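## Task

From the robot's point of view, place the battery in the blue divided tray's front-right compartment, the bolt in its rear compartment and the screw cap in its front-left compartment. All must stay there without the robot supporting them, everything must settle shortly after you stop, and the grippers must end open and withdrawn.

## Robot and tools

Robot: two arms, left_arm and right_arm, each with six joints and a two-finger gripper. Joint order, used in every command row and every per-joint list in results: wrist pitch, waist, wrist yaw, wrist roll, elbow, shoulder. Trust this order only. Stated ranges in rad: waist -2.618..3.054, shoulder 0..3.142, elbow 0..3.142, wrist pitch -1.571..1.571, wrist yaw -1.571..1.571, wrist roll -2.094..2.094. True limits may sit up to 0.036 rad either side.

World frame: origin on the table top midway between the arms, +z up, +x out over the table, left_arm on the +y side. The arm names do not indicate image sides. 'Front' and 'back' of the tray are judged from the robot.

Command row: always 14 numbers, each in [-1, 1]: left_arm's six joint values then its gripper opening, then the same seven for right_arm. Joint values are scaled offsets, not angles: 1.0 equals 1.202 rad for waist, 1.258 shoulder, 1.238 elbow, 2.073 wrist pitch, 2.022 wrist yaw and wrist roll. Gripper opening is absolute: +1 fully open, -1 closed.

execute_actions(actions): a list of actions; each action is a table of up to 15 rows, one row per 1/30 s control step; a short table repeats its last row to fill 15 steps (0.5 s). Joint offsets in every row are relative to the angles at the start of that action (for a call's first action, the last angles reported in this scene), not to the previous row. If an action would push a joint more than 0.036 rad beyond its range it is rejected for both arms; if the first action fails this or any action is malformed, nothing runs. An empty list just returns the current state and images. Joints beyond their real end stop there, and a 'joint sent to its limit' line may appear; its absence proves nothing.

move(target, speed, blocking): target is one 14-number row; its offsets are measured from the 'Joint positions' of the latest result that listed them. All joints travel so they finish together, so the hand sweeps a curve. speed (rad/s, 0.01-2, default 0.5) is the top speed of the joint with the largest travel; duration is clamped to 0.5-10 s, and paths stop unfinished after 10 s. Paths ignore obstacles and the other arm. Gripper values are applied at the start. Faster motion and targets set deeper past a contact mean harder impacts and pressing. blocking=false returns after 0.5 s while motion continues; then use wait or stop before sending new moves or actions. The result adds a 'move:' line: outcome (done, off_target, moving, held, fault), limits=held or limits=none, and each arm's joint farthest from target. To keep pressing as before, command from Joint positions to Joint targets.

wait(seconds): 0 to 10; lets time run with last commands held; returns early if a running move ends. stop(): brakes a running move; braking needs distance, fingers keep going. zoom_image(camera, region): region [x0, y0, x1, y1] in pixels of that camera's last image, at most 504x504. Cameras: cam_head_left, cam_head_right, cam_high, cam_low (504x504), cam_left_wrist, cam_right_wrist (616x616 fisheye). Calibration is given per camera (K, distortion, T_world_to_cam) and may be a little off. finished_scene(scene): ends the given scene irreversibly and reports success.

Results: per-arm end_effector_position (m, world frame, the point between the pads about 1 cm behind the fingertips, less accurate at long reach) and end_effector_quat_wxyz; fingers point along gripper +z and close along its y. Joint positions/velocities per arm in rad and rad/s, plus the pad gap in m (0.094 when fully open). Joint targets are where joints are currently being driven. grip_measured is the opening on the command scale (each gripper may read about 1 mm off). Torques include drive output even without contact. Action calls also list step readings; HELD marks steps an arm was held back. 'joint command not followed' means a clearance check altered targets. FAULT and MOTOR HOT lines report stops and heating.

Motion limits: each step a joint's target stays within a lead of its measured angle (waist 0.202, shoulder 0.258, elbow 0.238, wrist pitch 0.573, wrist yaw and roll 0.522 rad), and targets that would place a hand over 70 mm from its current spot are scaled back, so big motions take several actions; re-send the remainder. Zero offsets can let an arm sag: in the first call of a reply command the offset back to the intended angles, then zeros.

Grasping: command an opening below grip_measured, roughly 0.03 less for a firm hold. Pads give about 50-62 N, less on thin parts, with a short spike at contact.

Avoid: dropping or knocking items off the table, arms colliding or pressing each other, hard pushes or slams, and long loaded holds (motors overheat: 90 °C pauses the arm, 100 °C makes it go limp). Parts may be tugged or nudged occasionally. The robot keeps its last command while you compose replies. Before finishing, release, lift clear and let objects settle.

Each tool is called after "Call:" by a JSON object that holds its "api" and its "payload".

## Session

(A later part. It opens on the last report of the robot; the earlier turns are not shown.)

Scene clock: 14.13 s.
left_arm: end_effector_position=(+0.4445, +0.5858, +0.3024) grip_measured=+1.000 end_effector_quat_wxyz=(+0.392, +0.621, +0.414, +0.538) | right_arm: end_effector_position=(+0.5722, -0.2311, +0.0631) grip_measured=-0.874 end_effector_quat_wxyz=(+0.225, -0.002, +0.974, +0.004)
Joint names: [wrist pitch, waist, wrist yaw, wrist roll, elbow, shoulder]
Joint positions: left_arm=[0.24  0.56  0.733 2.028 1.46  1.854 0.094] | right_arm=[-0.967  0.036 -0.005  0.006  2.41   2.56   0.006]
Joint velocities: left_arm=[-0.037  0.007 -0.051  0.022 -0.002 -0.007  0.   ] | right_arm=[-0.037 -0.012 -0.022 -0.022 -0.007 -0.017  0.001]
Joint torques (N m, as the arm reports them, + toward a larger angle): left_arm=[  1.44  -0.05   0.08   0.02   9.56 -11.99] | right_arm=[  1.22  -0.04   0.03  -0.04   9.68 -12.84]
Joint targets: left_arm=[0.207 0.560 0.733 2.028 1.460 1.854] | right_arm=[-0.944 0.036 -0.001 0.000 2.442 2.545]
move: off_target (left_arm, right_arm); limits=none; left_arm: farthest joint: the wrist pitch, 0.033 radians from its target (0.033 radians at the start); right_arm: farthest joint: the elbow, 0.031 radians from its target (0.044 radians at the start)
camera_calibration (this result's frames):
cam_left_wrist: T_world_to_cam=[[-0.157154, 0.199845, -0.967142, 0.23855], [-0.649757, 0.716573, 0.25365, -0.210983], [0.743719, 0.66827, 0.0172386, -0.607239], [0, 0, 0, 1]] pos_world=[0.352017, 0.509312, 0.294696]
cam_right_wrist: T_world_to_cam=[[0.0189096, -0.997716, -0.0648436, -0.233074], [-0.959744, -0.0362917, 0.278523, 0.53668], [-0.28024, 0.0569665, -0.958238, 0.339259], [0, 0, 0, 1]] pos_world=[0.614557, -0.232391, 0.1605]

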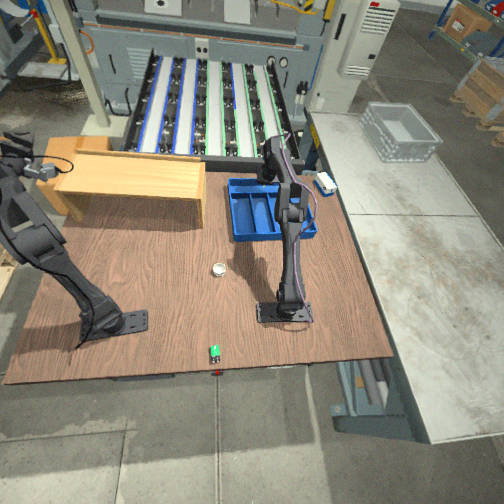

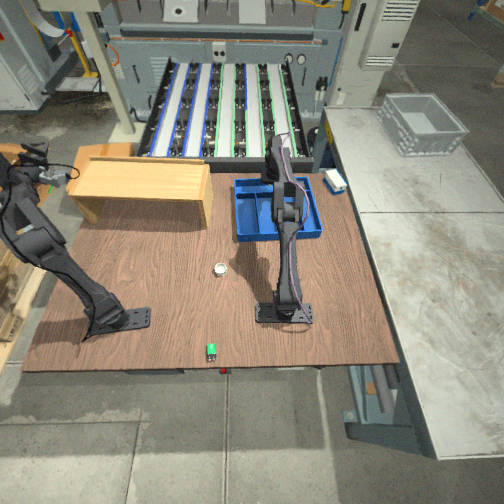

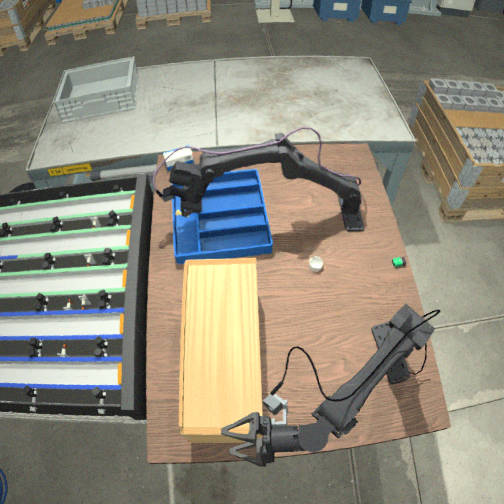

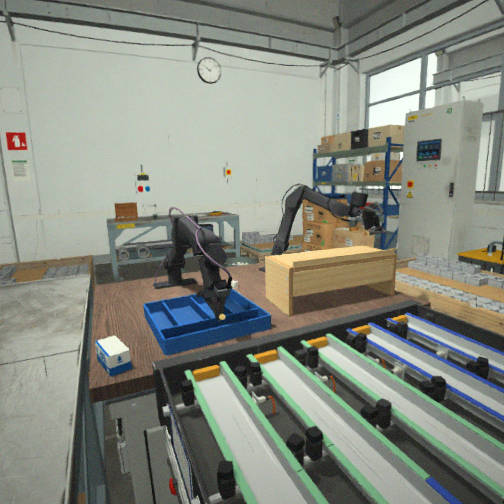

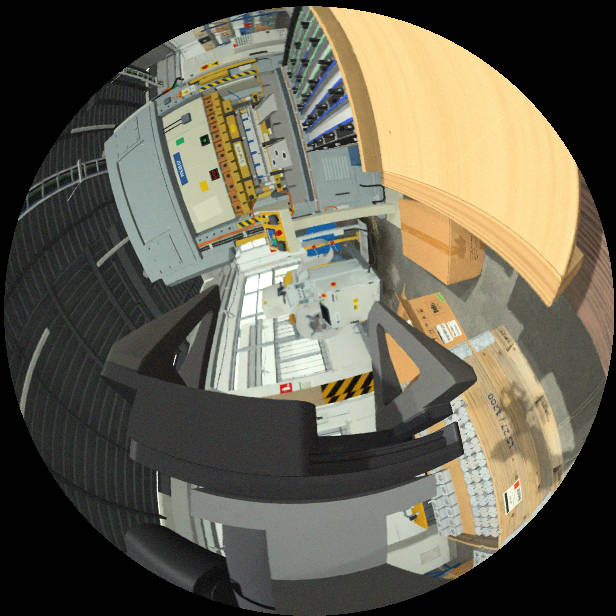

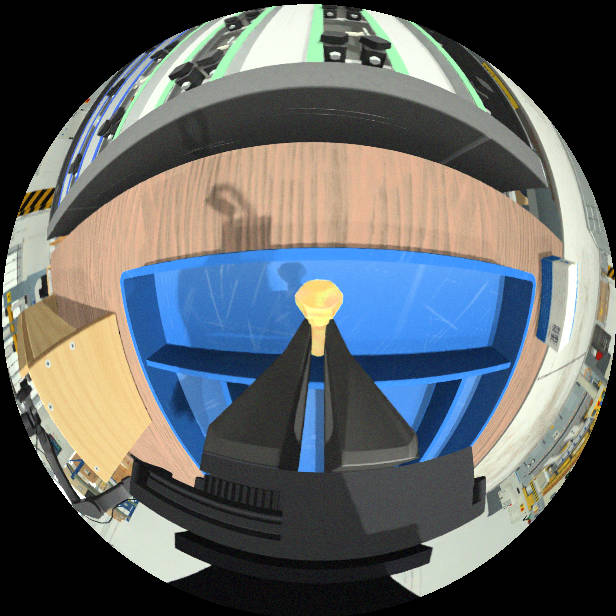

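Call:
{"api": "move", "payload": {"target": [-0.016,0,0,0,0,0,1, 0.040,0,0.002,-0.003,-0.054,0.027,-0.9], "speed": 0.25}}

Scene clock: 15.27 s.
left_arm: end_effector_position=(+0.4445, +0.5858, +0.3023) grip_measured=+1.000 end_effector_quat_wxyz=(+0.392, +0.621, +0.414, +0.538) | right_arm: end_effector_position=(+0.5714, -0.2311, +0.0250) grip_measured=-0.874 end_effector_quat_wxyz=(+0.208, -0.002, +0.978, +0.004)
Joint names: [wrist pitch, waist, wrist yaw, wrist roll, elbow, shoulder]
Joint positions: left_arm=[0.239 0.56  0.733 2.028 1.46  1.854 0.094] | right_arm=[-0.902  0.036 -0.005  0.005  2.354  2.602  0.006]
Joint velocities: left_arm=[-0.022  0.002 -0.022  0.022  0.002 -0.007  0.   ] | right_arm=[ 0.007  0.002  0.037  0.066  0.017 -0.002 -0.001]
Joint torques (N m, as the arm reports them, + toward a larger angle): left_arm=[  1.4   -0.11   0.13   0.02   9.64 -12.22] | right_arm=[  1.1   -0.03   0.03  -0.05   5.91 -12.42]
Joint targets: left_arm=[0.206 0.560 0.733 2.028 1.460 1.854] | right_arm=[-0.884 0.036 -0.001 -0.000 2.343 2.594]
move: off_target (left_arm); limits=none; left_arm: farthest joint: the wrist pitch, 0.032 radians from its target (0.033 radians at the start); right_arm: farthest joint: the wrist pitch, 0.018 radians from its target (0.083 radians at the start)
camera_calibration (this result's frames):
cam_left_wrist: T_world_to_cam=[[-0.157437, 0.199608, -0.967145, 0.238742], [-0.649683, 0.716635, 0.253665, -0.211038], [0.743724, 0.668274, 0.0168574, -0.607115], [0, 0, 0, 1]] pos_world=[0.352005, 0.509302, 0.294665]
cam_right_wrist: T_world_to_cam=[[0.0173734, -0.997744, -0.0648446, -0.234663], [-0.949594, -0.0367679, 0.311318, 0.539808], [-0.313, 0.0561674, -0.948091, 0.320851], [0, 0, 0, 1]] pos_world=[0.617102, -0.232307, 0.120928]

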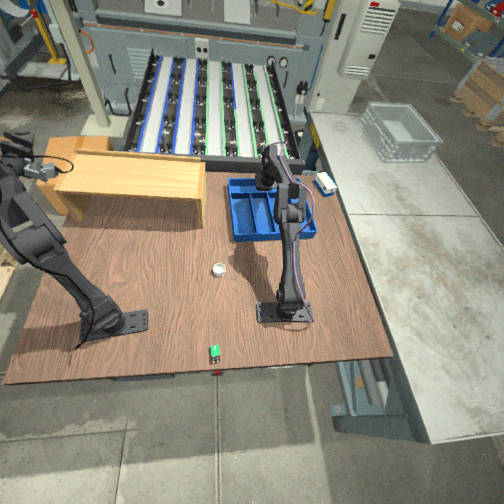

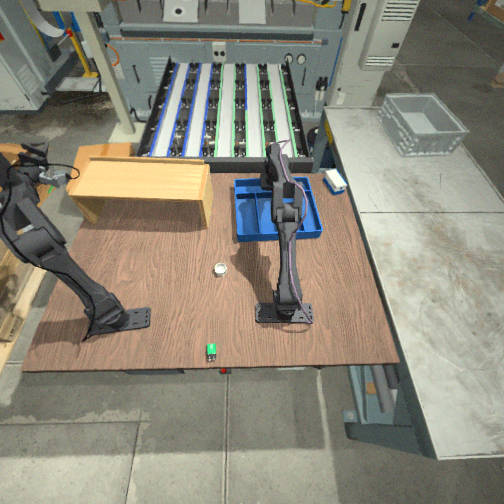

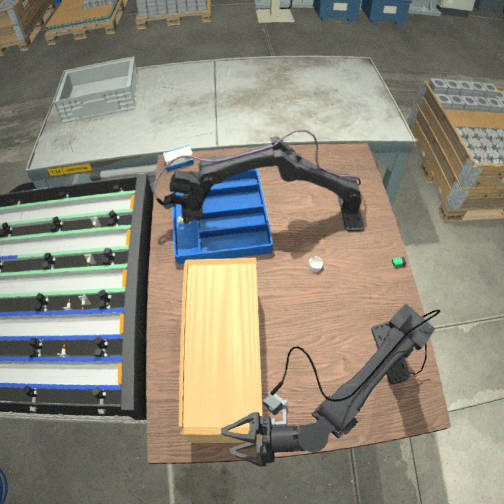

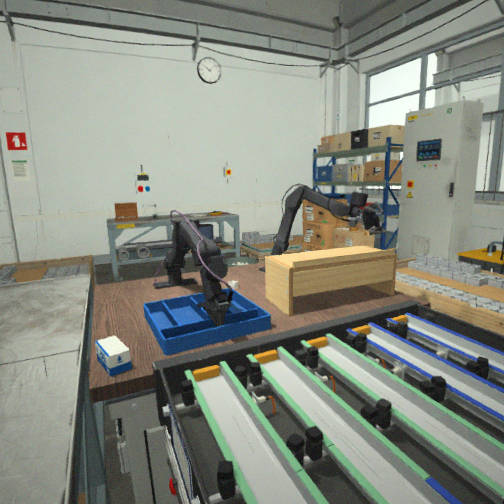

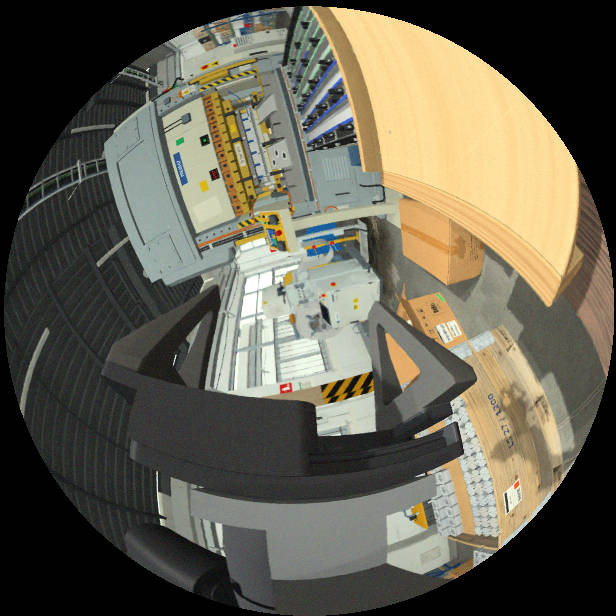

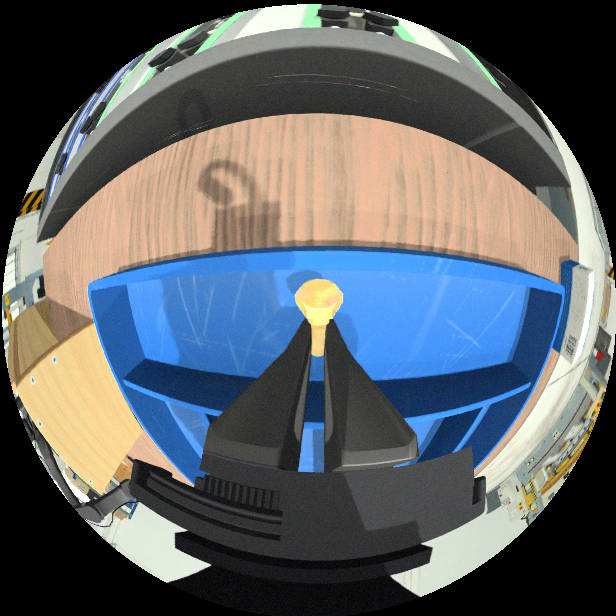

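Release gently.

Call:
{"api": "execute_actions", "payload": {"actions": [[[0,0,0,0,0,0,1, 0,0,0,0,0,0,-0.84],[0,0,0,0,0,0,1, 0,0,0,0,0,0,-0.8],[0,0,0,0,0,0,1, 0,0,0,0,0,0,-0.75],[0,0,0,0,0,0,1, 0,0,0,0,0,0,-0.65],[0,0,0,0,0,0,1, 0,0,0,0,0,0,-0.5],[0,0,0,0,0,0,1, 0,0,0,0,0,0,-0.35],[0,0,0,0,0,0,1, 0,0,0,0,0,0,-0.2]]]}}

Scene clock: 15.83 s.
left_arm: end_effector_position=(+0.4447, +0.5859, +0.3042) grip_measured=+1.000 end_effector_quat_wxyz=(+0.391, +0.621, +0.411, +0.541) | right_arm: end_effector_position=(+0.5709, -0.2311, +0.0215) grip_measured=-0.203 end_effector_quat_wxyz=(+0.205, -0.002, +0.979, +0.004)
Joint names: [wrist pitch, waist, wrist yaw, wrist roll, elbow, shoulder]
Joint positions: left_arm=[0.249 0.56  0.733 2.028 1.46  1.854 0.094] | right_arm=[-0.902  0.036 -0.005  0.005  2.354  2.609  0.037]
Joint velocities: left_arm=[-0.066 -0.007  0.007  0.007  0.022 -0.002  0.   ] | right_arm=[ 0.066 -0.002  0.007 -0.007  0.002  0.002 -0.   ]
Joint torques (N m, as the arm reports them, + toward a larger angle): left_arm=[  1.61  -0.12   0.1    0.04   9.47 -12.2 ] | right_arm=[  0.95  -0.03  -0.01  -0.01   6.78 -12.31]
Joint targets: left_arm=[0.239 0.560 0.733 2.028 1.460 1.854] | right_arm=[-0.902 0.036 -0.005 0.005 2.354 2.603]
Step readings (joint positions):
0: left_arm=[0.239 0.560 0.733 2.028 1.460 1.854] | right_arm=[-0.902 0.036 -0.005 0.005 2.354 2.602]
1: left_arm=[0.240 0.560 0.733 2.028 1.460 1.854] | right_arm=[-0.902 0.036 -0.005 0.005 2.354 2.602]
2: left_arm=[0.241 0.560 0.733 2.028 1.460 1.854] | right_arm=[-0.902 0.036 -0.005 0.005 2.354 2.602]
4: left_arm=[0.245 0.560 0.733 2.028 1.460 1.854] | right_arm=[-0.902 0.036 -0.005 0.005 2.354 2.602]
8: left_arm=[0.248 0.560 0.733 2.028 1.460 1.854] | right_arm=[-0.902 0.036 -0.005 0.005 2.354 2.605]
15: Joint positions above
camera_calibration (this result's frames):
cam_left_wrist: T_world_to_cam=[[-0.150364, 0.205528, -0.967031, 0.233941], [-0.651537, 0.715084, 0.253289, -0.209664], [0.743566, 0.668142, 0.0263862, -0.610189], [0, 0, 0, 1]] pos_world=[0.352288, 0.509539, 0.295434]
cam_right_wrist: T_world_to_cam=[[0.0169774, -0.997748, -0.0648962, -0.234661], [-0.947677, -0.0367511, 0.31711, 0.53914], [-0.31878, 0.0561169, -0.946166, 0.320562], [0, 0, 0, 1]] pos_world=[0.617103, -0.232307, 0.117109]

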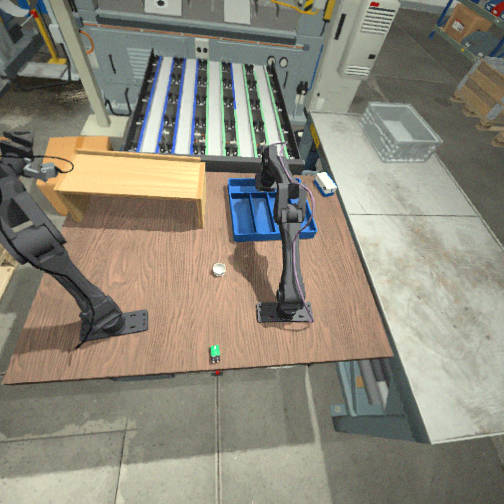

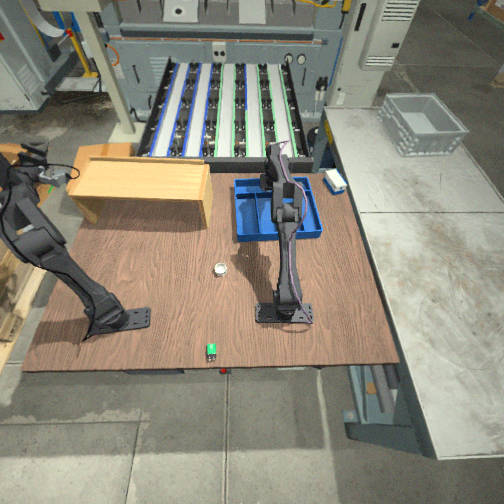

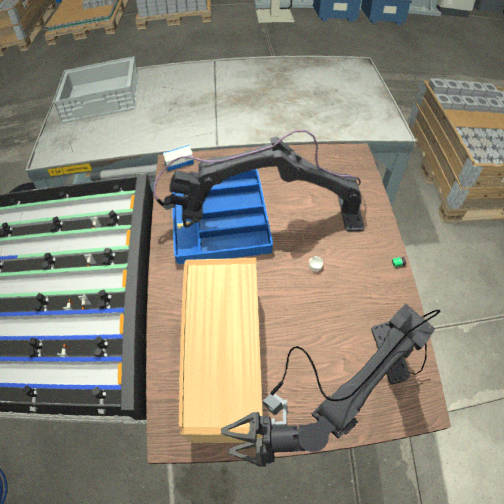

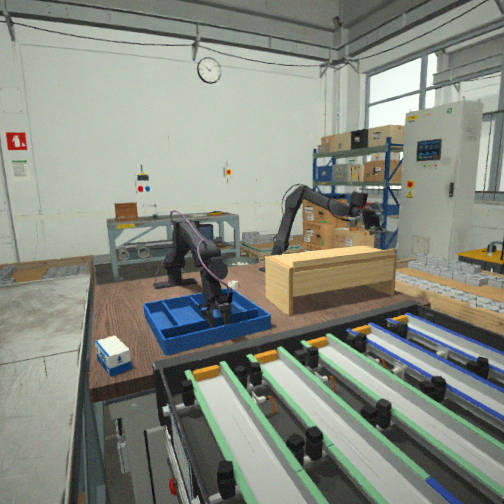

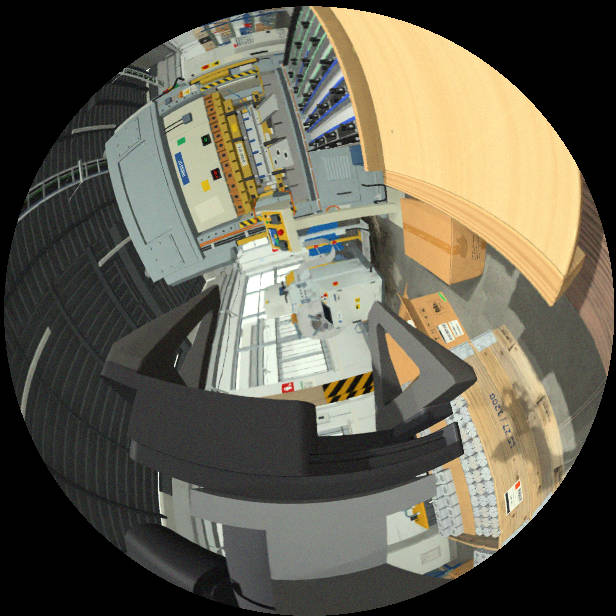

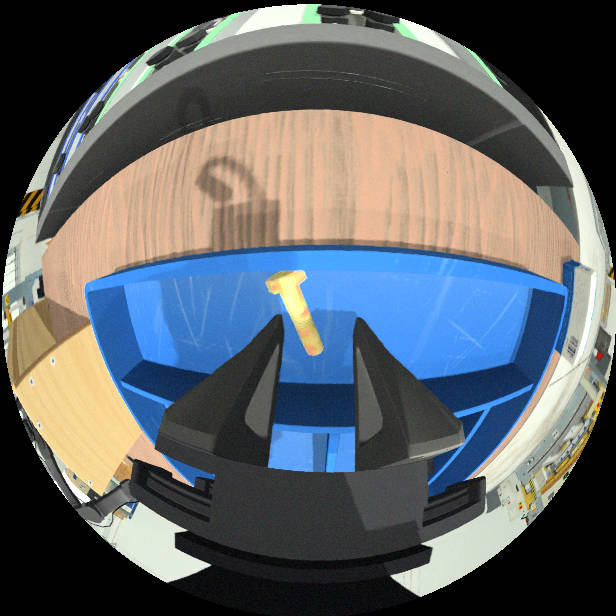

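Call:
{"api": "move", "payload": {"target": [-0.02,0,0,0,0,0,1, -0.05,0,0,0,0.06,-0.095,-0.2], "speed": 0.5}}

Scene clock: 17.53 s.
left_arm: end_effector_position=(+0.4445, +0.5858, +0.3024) grip_measured=+1.000 end_effector_quat_wxyz=(+0.392, +0.621, +0.413, +0.538) | right_arm: end_effector_position=(+0.5658, -0.2311, +0.0894) grip_measured=-0.203 end_effector_quat_wxyz=(+0.232, -0.002, +0.973, +0.004)
Joint names: [wrist pitch, waist, wrist yaw, wrist roll, elbow, shoulder]
Joint positions: left_arm=[0.24  0.56  0.733 2.028 1.46  1.854 0.094] | right_arm=[-1.003  0.036 -0.005  0.005  2.407  2.506  0.037]
Joint velocities: left_arm=[-0.037  0.002 -0.022  0.022  0.017  0.002  0.   ] | right_arm=[ 0.037 -0.017 -0.037  0.022  0.012 -0.012  0.   ]
Joint torques (N m, as the arm reports them, + toward a larger angle): left_arm=[  1.38  -0.07   0.09   0.04   9.75 -12.05] | right_arm=[  0.97   0.01  -0.01   0.     8.54 -12.42]
Joint targets: left_arm=[0.207 0.560 0.733 2.028 1.460 1.854] | right_arm=[-1.006 0.036 -0.005 0.005 2.428 2.489]
move: off_target (left_arm, right_arm); limits=none; left_arm: farthest joint: the wrist pitch, 0.032 radians from its target (0.042 radians at the start); right_arm: farthest joint: the elbow, 0.021 radians from its target (0.075 radians at the start)
camera_calibration (this result's frames):
cam_left_wrist: T_world_to_cam=[[-0.156871, 0.200082, -0.967139, 0.238359], [-0.649831, 0.716511, 0.253635, -0.210928], [0.743714, 0.668266, 0.0176198, -0.607363], [0, 0, 0, 1]] pos_world=[0.352028, 0.509321, 0.294727]
cam_right_wrist: T_world_to_cam=[[0.0205525, -0.997716, -0.0643407, -0.23228], [-0.963758, -0.0368917, 0.264216, 0.526618], [-0.265986, 0.0565786, -0.962315, 0.354841], [0, 0, 0, 1]] pos_world=[0.606689, -0.232398, 0.187383]

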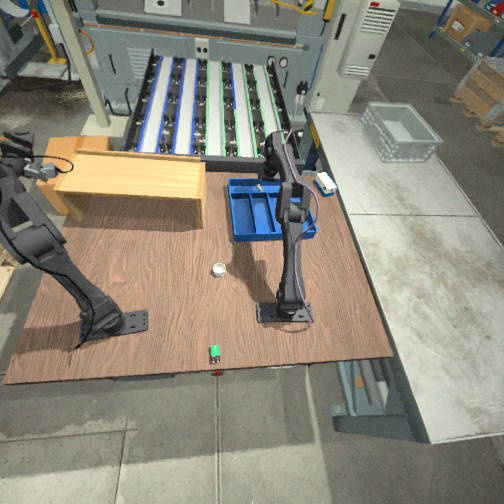

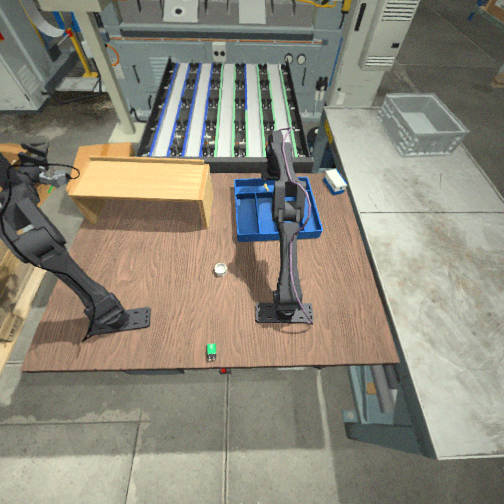

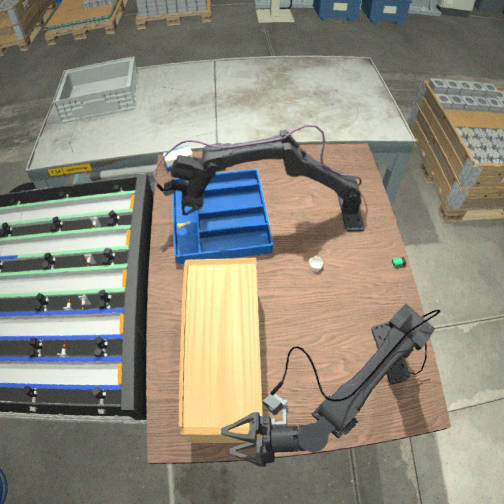

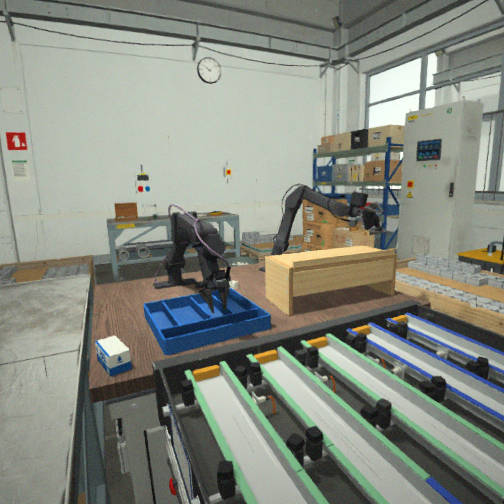

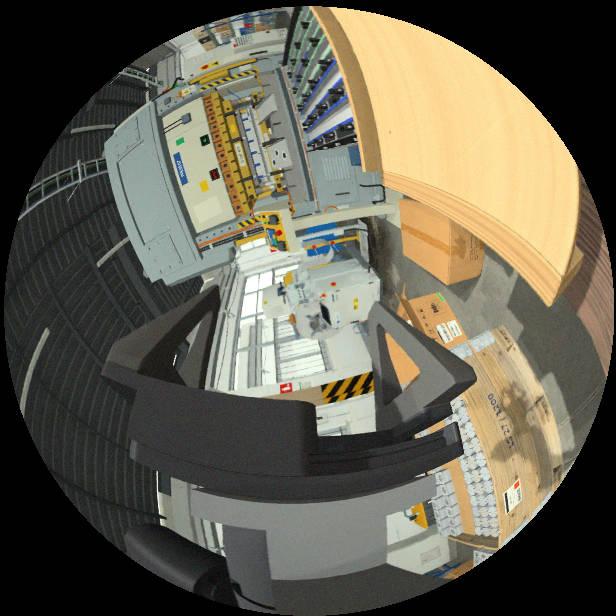

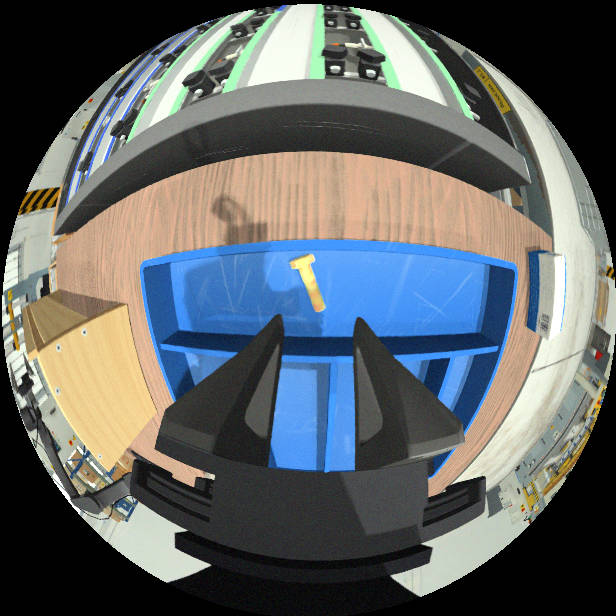

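Call:
{"api": "move", "payload": {"target": [-0.02,0,0,0,0,0,1, -0.115,0.39,0,0,-0.898,-0.70,0.6], "speed": 1.3}}

Call:
{"api": "move", "payload": {"target": [-0.02,0,0,0,0,0,1, 0,0.42,0,0,0.0,0,0.6], "speed": 1.0}}

Scene clock: 19.40 s.
left_arm: end_effector_position=(+0.4443, +0.5856, +0.3008) grip_measured=+1.000 end_effector_quat_wxyz=(+0.392, +0.622, +0.416, +0.535) | right_arm: end_effector_position=(+0.2263, -0.1063, +0.1062) grip_measured=+0.597 end_effector_quat_wxyz=(-0.010, -0.231, +0.973, -0.000)
Joint names: [wrist pitch, waist, wrist yaw, wrist roll, elbow, shoulder]
Joint positions: left_arm=[0.232 0.56  0.733 2.028 1.46  1.854 0.094] | right_arm=[-1.243  0.499 -0.005  0.005  1.303  1.651  0.075]
Joint velocities: left_arm=[-0.007 -0.002  0.037  0.037 -0.022 -0.012  0.   ] | right_arm=[-0.066 -0.022  0.051 -0.022 -0.017 -0.002  0.   ]
Joint torques (N m, as the arm reports them, + toward a larger angle): left_arm=[  1.38  -0.03   0.07   0.05   9.65 -12.19] | right_arm=[ 0.11  0.42  0.01  0.    5.44 -6.69]
Joint targets: left_arm=[0.198 0.560 0.733 2.028 1.460 1.854] | right_arm=[-1.242 0.505 -0.005 0.005 1.295 1.625]
move: off_target (left_arm, right_arm); limits=none; left_arm: farthest joint: the wrist pitch, 0.033 radians from its target (0.041 radians at the start); right_arm: farthest joint: the shoulder, 0.026 radians from its target (0.880 radians at the start)
camera_calibration (this result's frames):
cam_left_wrist: T_world_to_cam=[[-0.163095, 0.194872, -0.967174, 0.242562], [-0.648198, 0.717878, 0.253949, -0.212133], [0.743801, 0.668338, 0.00923328, -0.604623], [0, 0, 0, 1]] pos_world=[0.351775, 0.509109, 0.294053]
cam_right_wrist: T_world_to_cam=[[0.435618, -0.897996, -0.0619741, -0.183237], [-0.634794, -0.355293, 0.686152, 0.046446], [-0.63818, -0.259559, -0.724814, 0.299069], [0, 0, 0, 1]] pos_world=[0.300165, -0.0704184, 0.173544]

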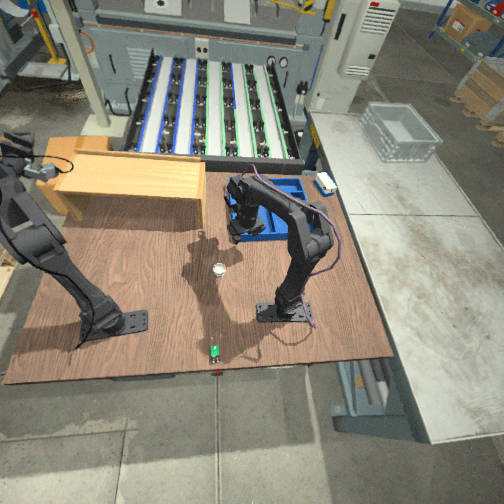

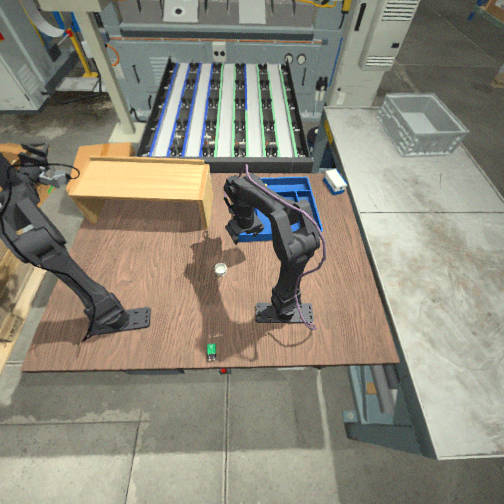

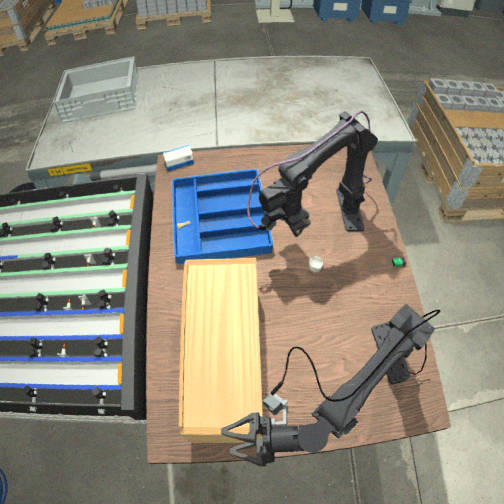

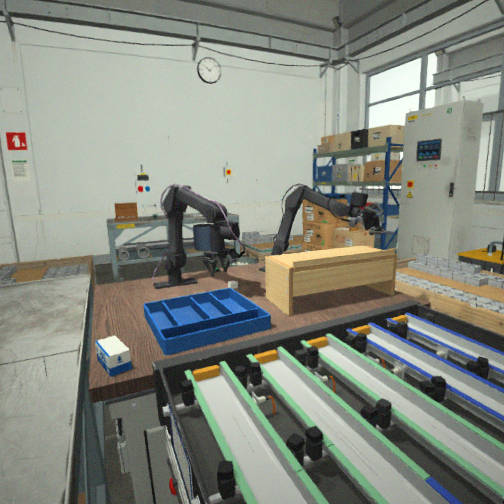

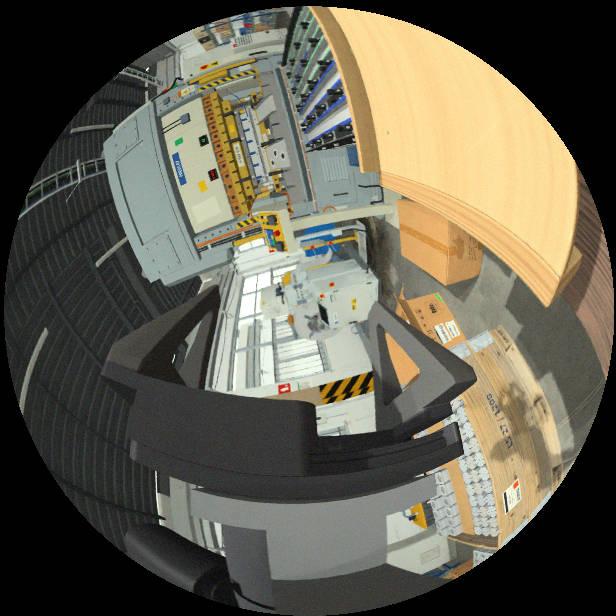

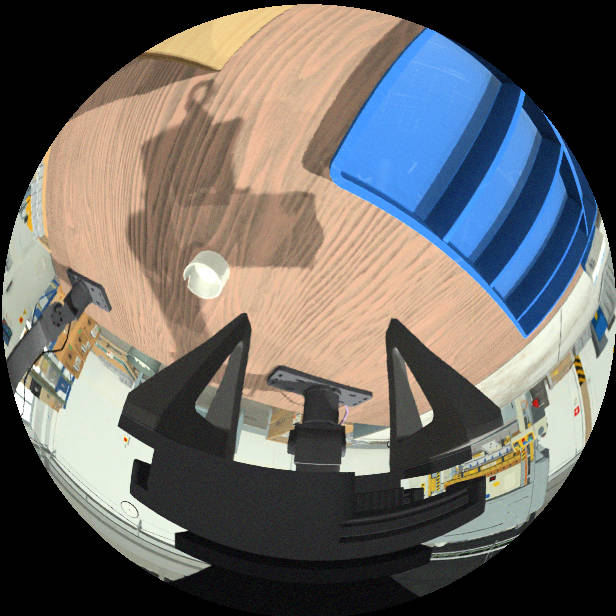

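Scene clock: 20.43 s.
left_arm: end_effector_position=(+0.4441, +0.5854, +0.2992) grip_measured=+1.000 end_effector_quat_wxyz=(+0.392, +0.623, +0.419, +0.532) | right_arm: end_effector_position=(+0.1312, +0.0001, +0.1062) grip_measured=+0.597 end_effector_quat_wxyz=(-0.010, -0.466, +0.885, -0.003)
Joint names: [wrist pitch, waist, wrist yaw, wrist roll, elbow, shoulder]
Joint positions: left_arm=[0.224 0.56  0.733 2.028 1.46  1.854 0.094] | right_arm=[-1.243  1.002 -0.004  0.005  1.303  1.651  0.075]
Joint velocities: left_arm=[ 0.037  0.002  0.007 -0.037  0.012 -0.027  0.   ] | right_arm=[-0.037 -0.002  0.007  0.051 -0.007 -0.007 -0.   ]
Joint torques (N m, as the arm reports them, + toward a larger angle): left_arm=[  1.4   -0.03   0.12   0.05   9.72 -12.15] | right_arm=[ 0.12  0.28  0.    0.01  6.12 -5.08]
Joint targets: left_arm=[0.190 0.560 0.733 2.028 1.460 1.854] | right_arm=[-1.243 1.004 -0.005 0.005 1.303 1.651]
move: off_target (left_arm); limits=none; left_arm: farthest joint: the wrist pitch, 0.033 radians from its target (0.041 radians at the start); right_arm: farthest joint: the waist, 0.002 radians from its target (0.505 radians at the start)
camera_calibration (this result's frames):
cam_left_wrist: T_world_to_cam=[[-0.169036, 0.189899, -0.967143, 0.246552], [-0.646637, 0.719185, 0.254231, -0.213278], [0.743833, 0.668365, 0.00122736, -0.601973], [0, 0, 0, 1]] pos_world=[0.35153, 0.508904, 0.293412]
cam_right_wrist: T_world_to_cam=[[0.81469, -0.576656, -0.0612129, -0.0961066], [-0.385218, -0.617068, 0.686173, -0.00882513], [-0.433459, -0.535438, -0.724858, 0.239181], [0, 0, 0, 1]] pos_world=[0.178573, 0.0672005, 0.173545]

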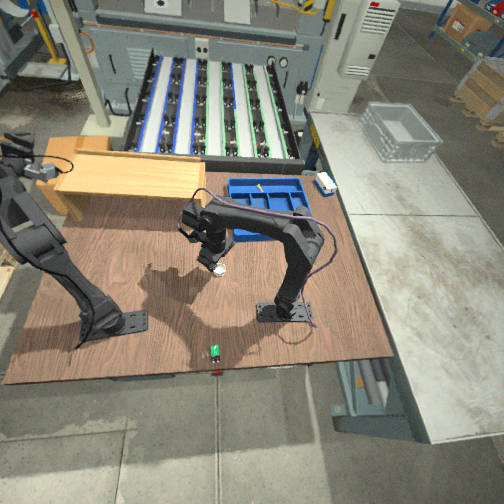

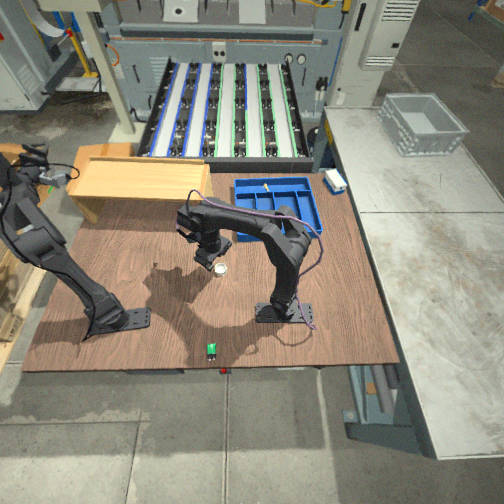

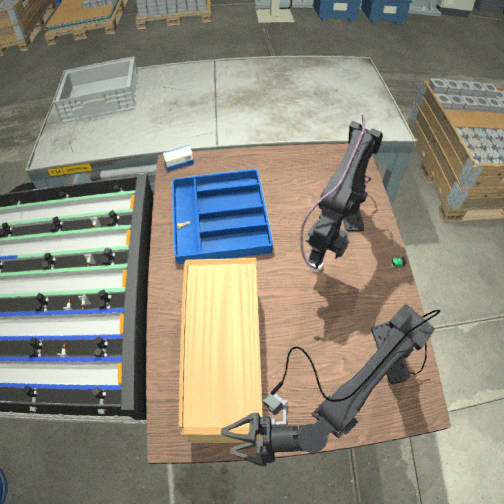

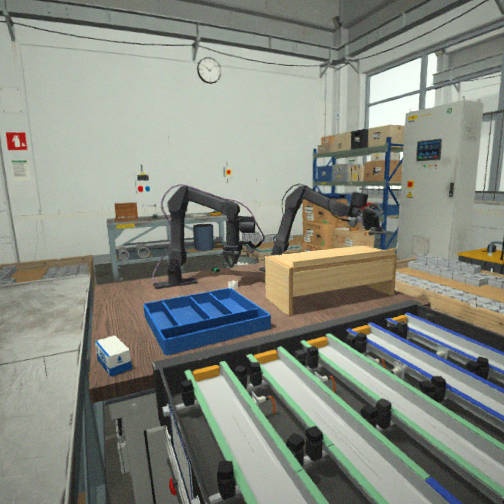

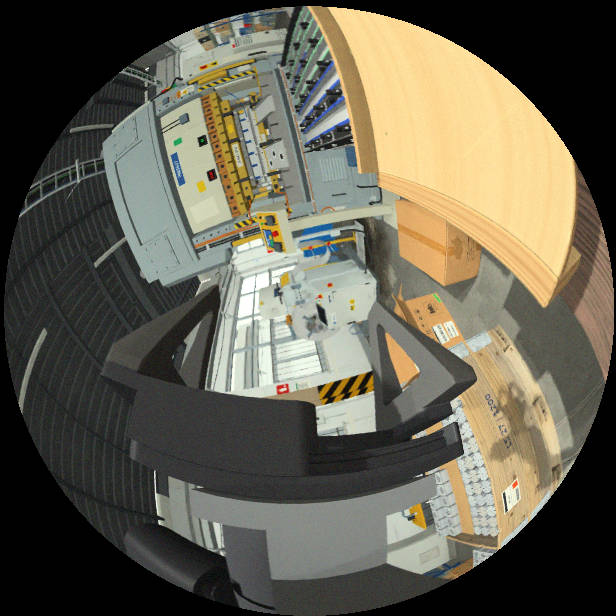

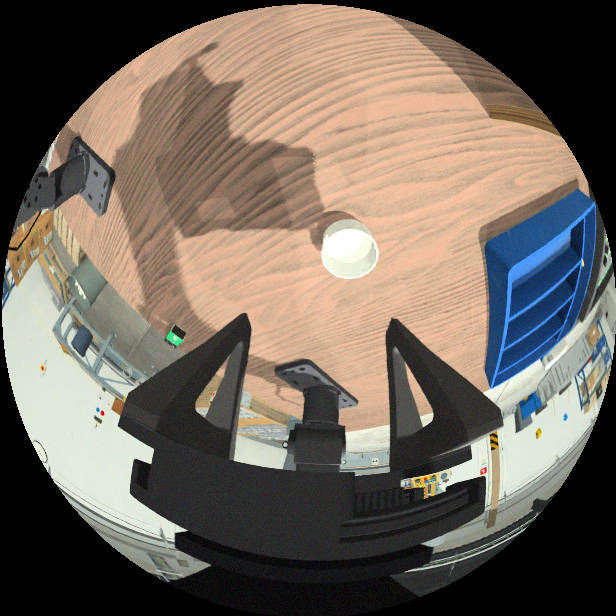

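Call:
{"api": "move", "payload": {"target": [-0.016,0,0,0,0,0,1, 0.183,-0.054,0,0,-0.191,0.095,0.7], "speed": 0.4}}

Scene clock: 22.50 s.
left_arm: end_effector_position=(+0.4441, +0.5854, +0.2991) grip_measured=+1.000 end_effector_quat_wxyz=(+0.392, +0.623, +0.419, +0.532) | right_arm: end_effector_position=(+0.1505, -0.0013, +0.0171) grip_measured=+0.697 end_effector_quat_wxyz=(-0.004, -0.441, +0.898, +0.000)
Joint names: [wrist pitch, waist, wrist yaw, wrist roll, elbow, shoulder]
Joint positions: left_arm=[0.223 0.56  0.733 2.028 1.46  1.854 0.094] | right_arm=[-0.879  0.946 -0.004  0.005  1.073  1.772  0.08 ]
Joint velocities: left_arm=[-0.007  0.007 -0.095 -0.022 -0.007 -0.002  0.   ] | right_arm=[ 0.007 -0.002 -0.007  0.007 -0.007 -0.002  0.002]
Joint torques (N m, as the arm reports them, + toward a larger angle): left_arm=[  1.42  -0.15   0.14   0.09   9.53 -12.35] | right_arm=[ 0.3  -0.77 -0.01  0.01  5.1  -5.75]
Joint targets: left_arm=[0.190 0.560 0.733 2.028 1.460 1.854] | right_arm=[-0.863 0.937 -0.004 0.005 1.067 1.771]
move: off_target (left_arm); limits=none; left_arm: farthest joint: the wrist pitch, 0.032 radians from its target (0.032 radians at the start); right_arm: farthest joint: the wrist pitch, 0.015 radians from its target (0.379 radians at the start)
camera_calibration (this result's frames):
cam_left_wrist: T_world_to_cam=[[-0.169319, 0.189662, -0.96714, 0.246742], [-0.646563, 0.719247, 0.254244, -0.213333], [0.743833, 0.668365, 0.000846116, -0.601846], [0, 0, 0, 1]] pos_world=[0.351518, 0.508894, 0.293382]
cam_right_wrist: T_world_to_cam=[[0.781336, -0.621077, -0.0614641, -0.113124], [-0.424792, -0.60137, 0.676688, 0.0650296], [-0.457238, -0.502611, -0.7337, 0.18603], [0, 0, 0, 1]] pos_world=[0.201072, 0.0623483, 0.0855322]

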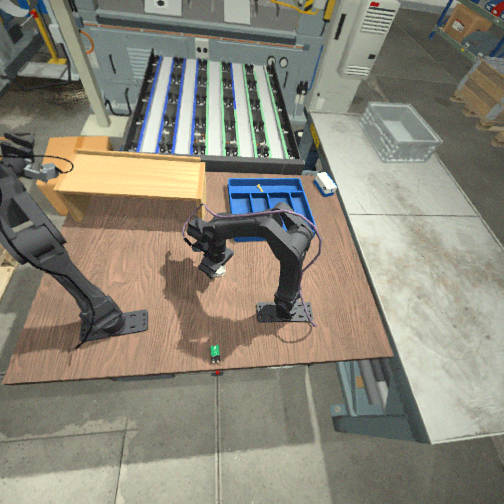

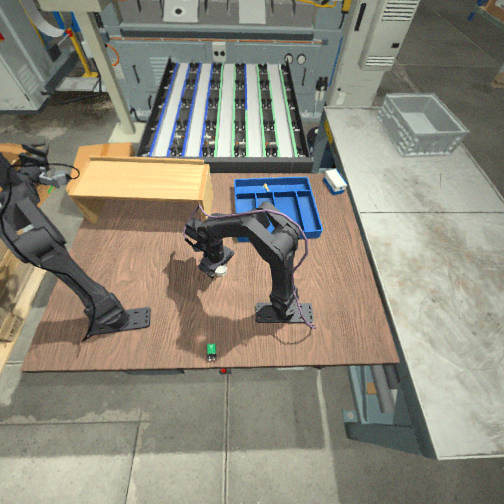

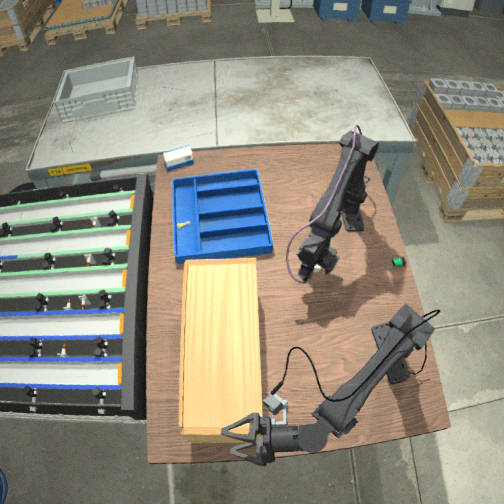

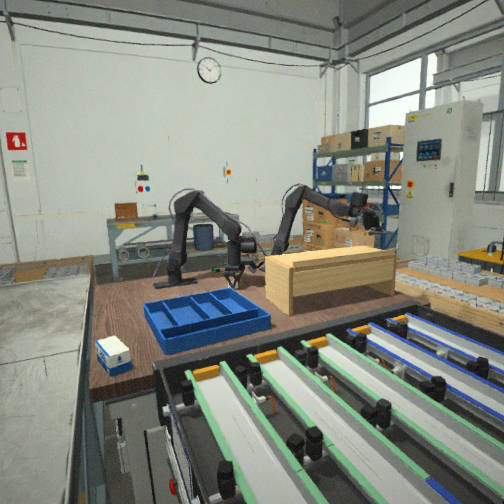

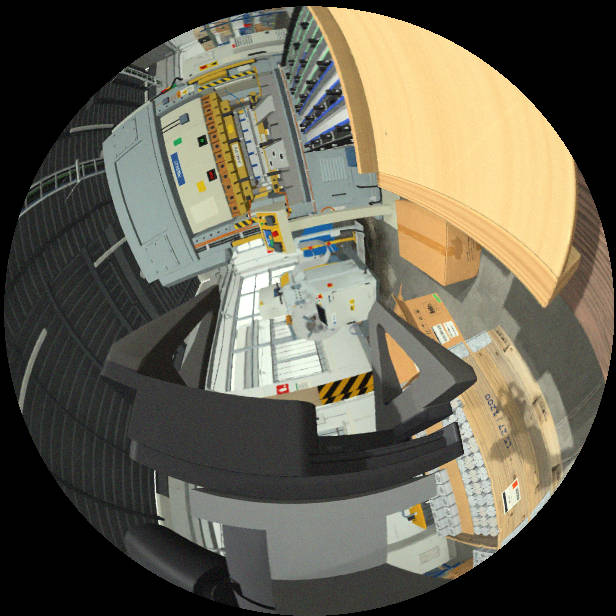

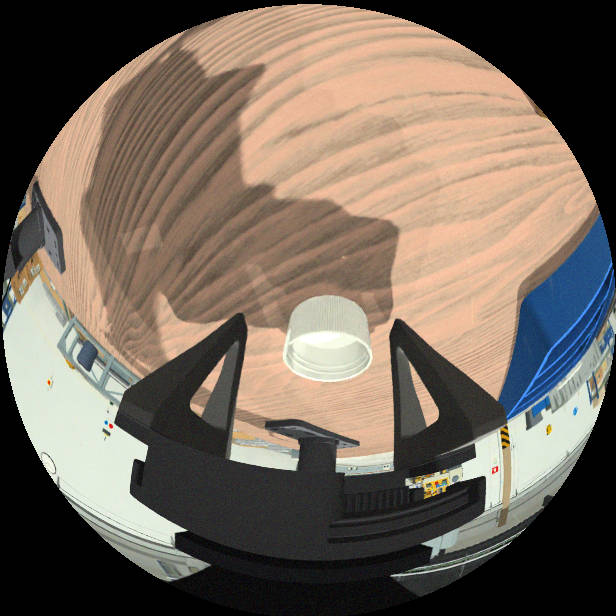

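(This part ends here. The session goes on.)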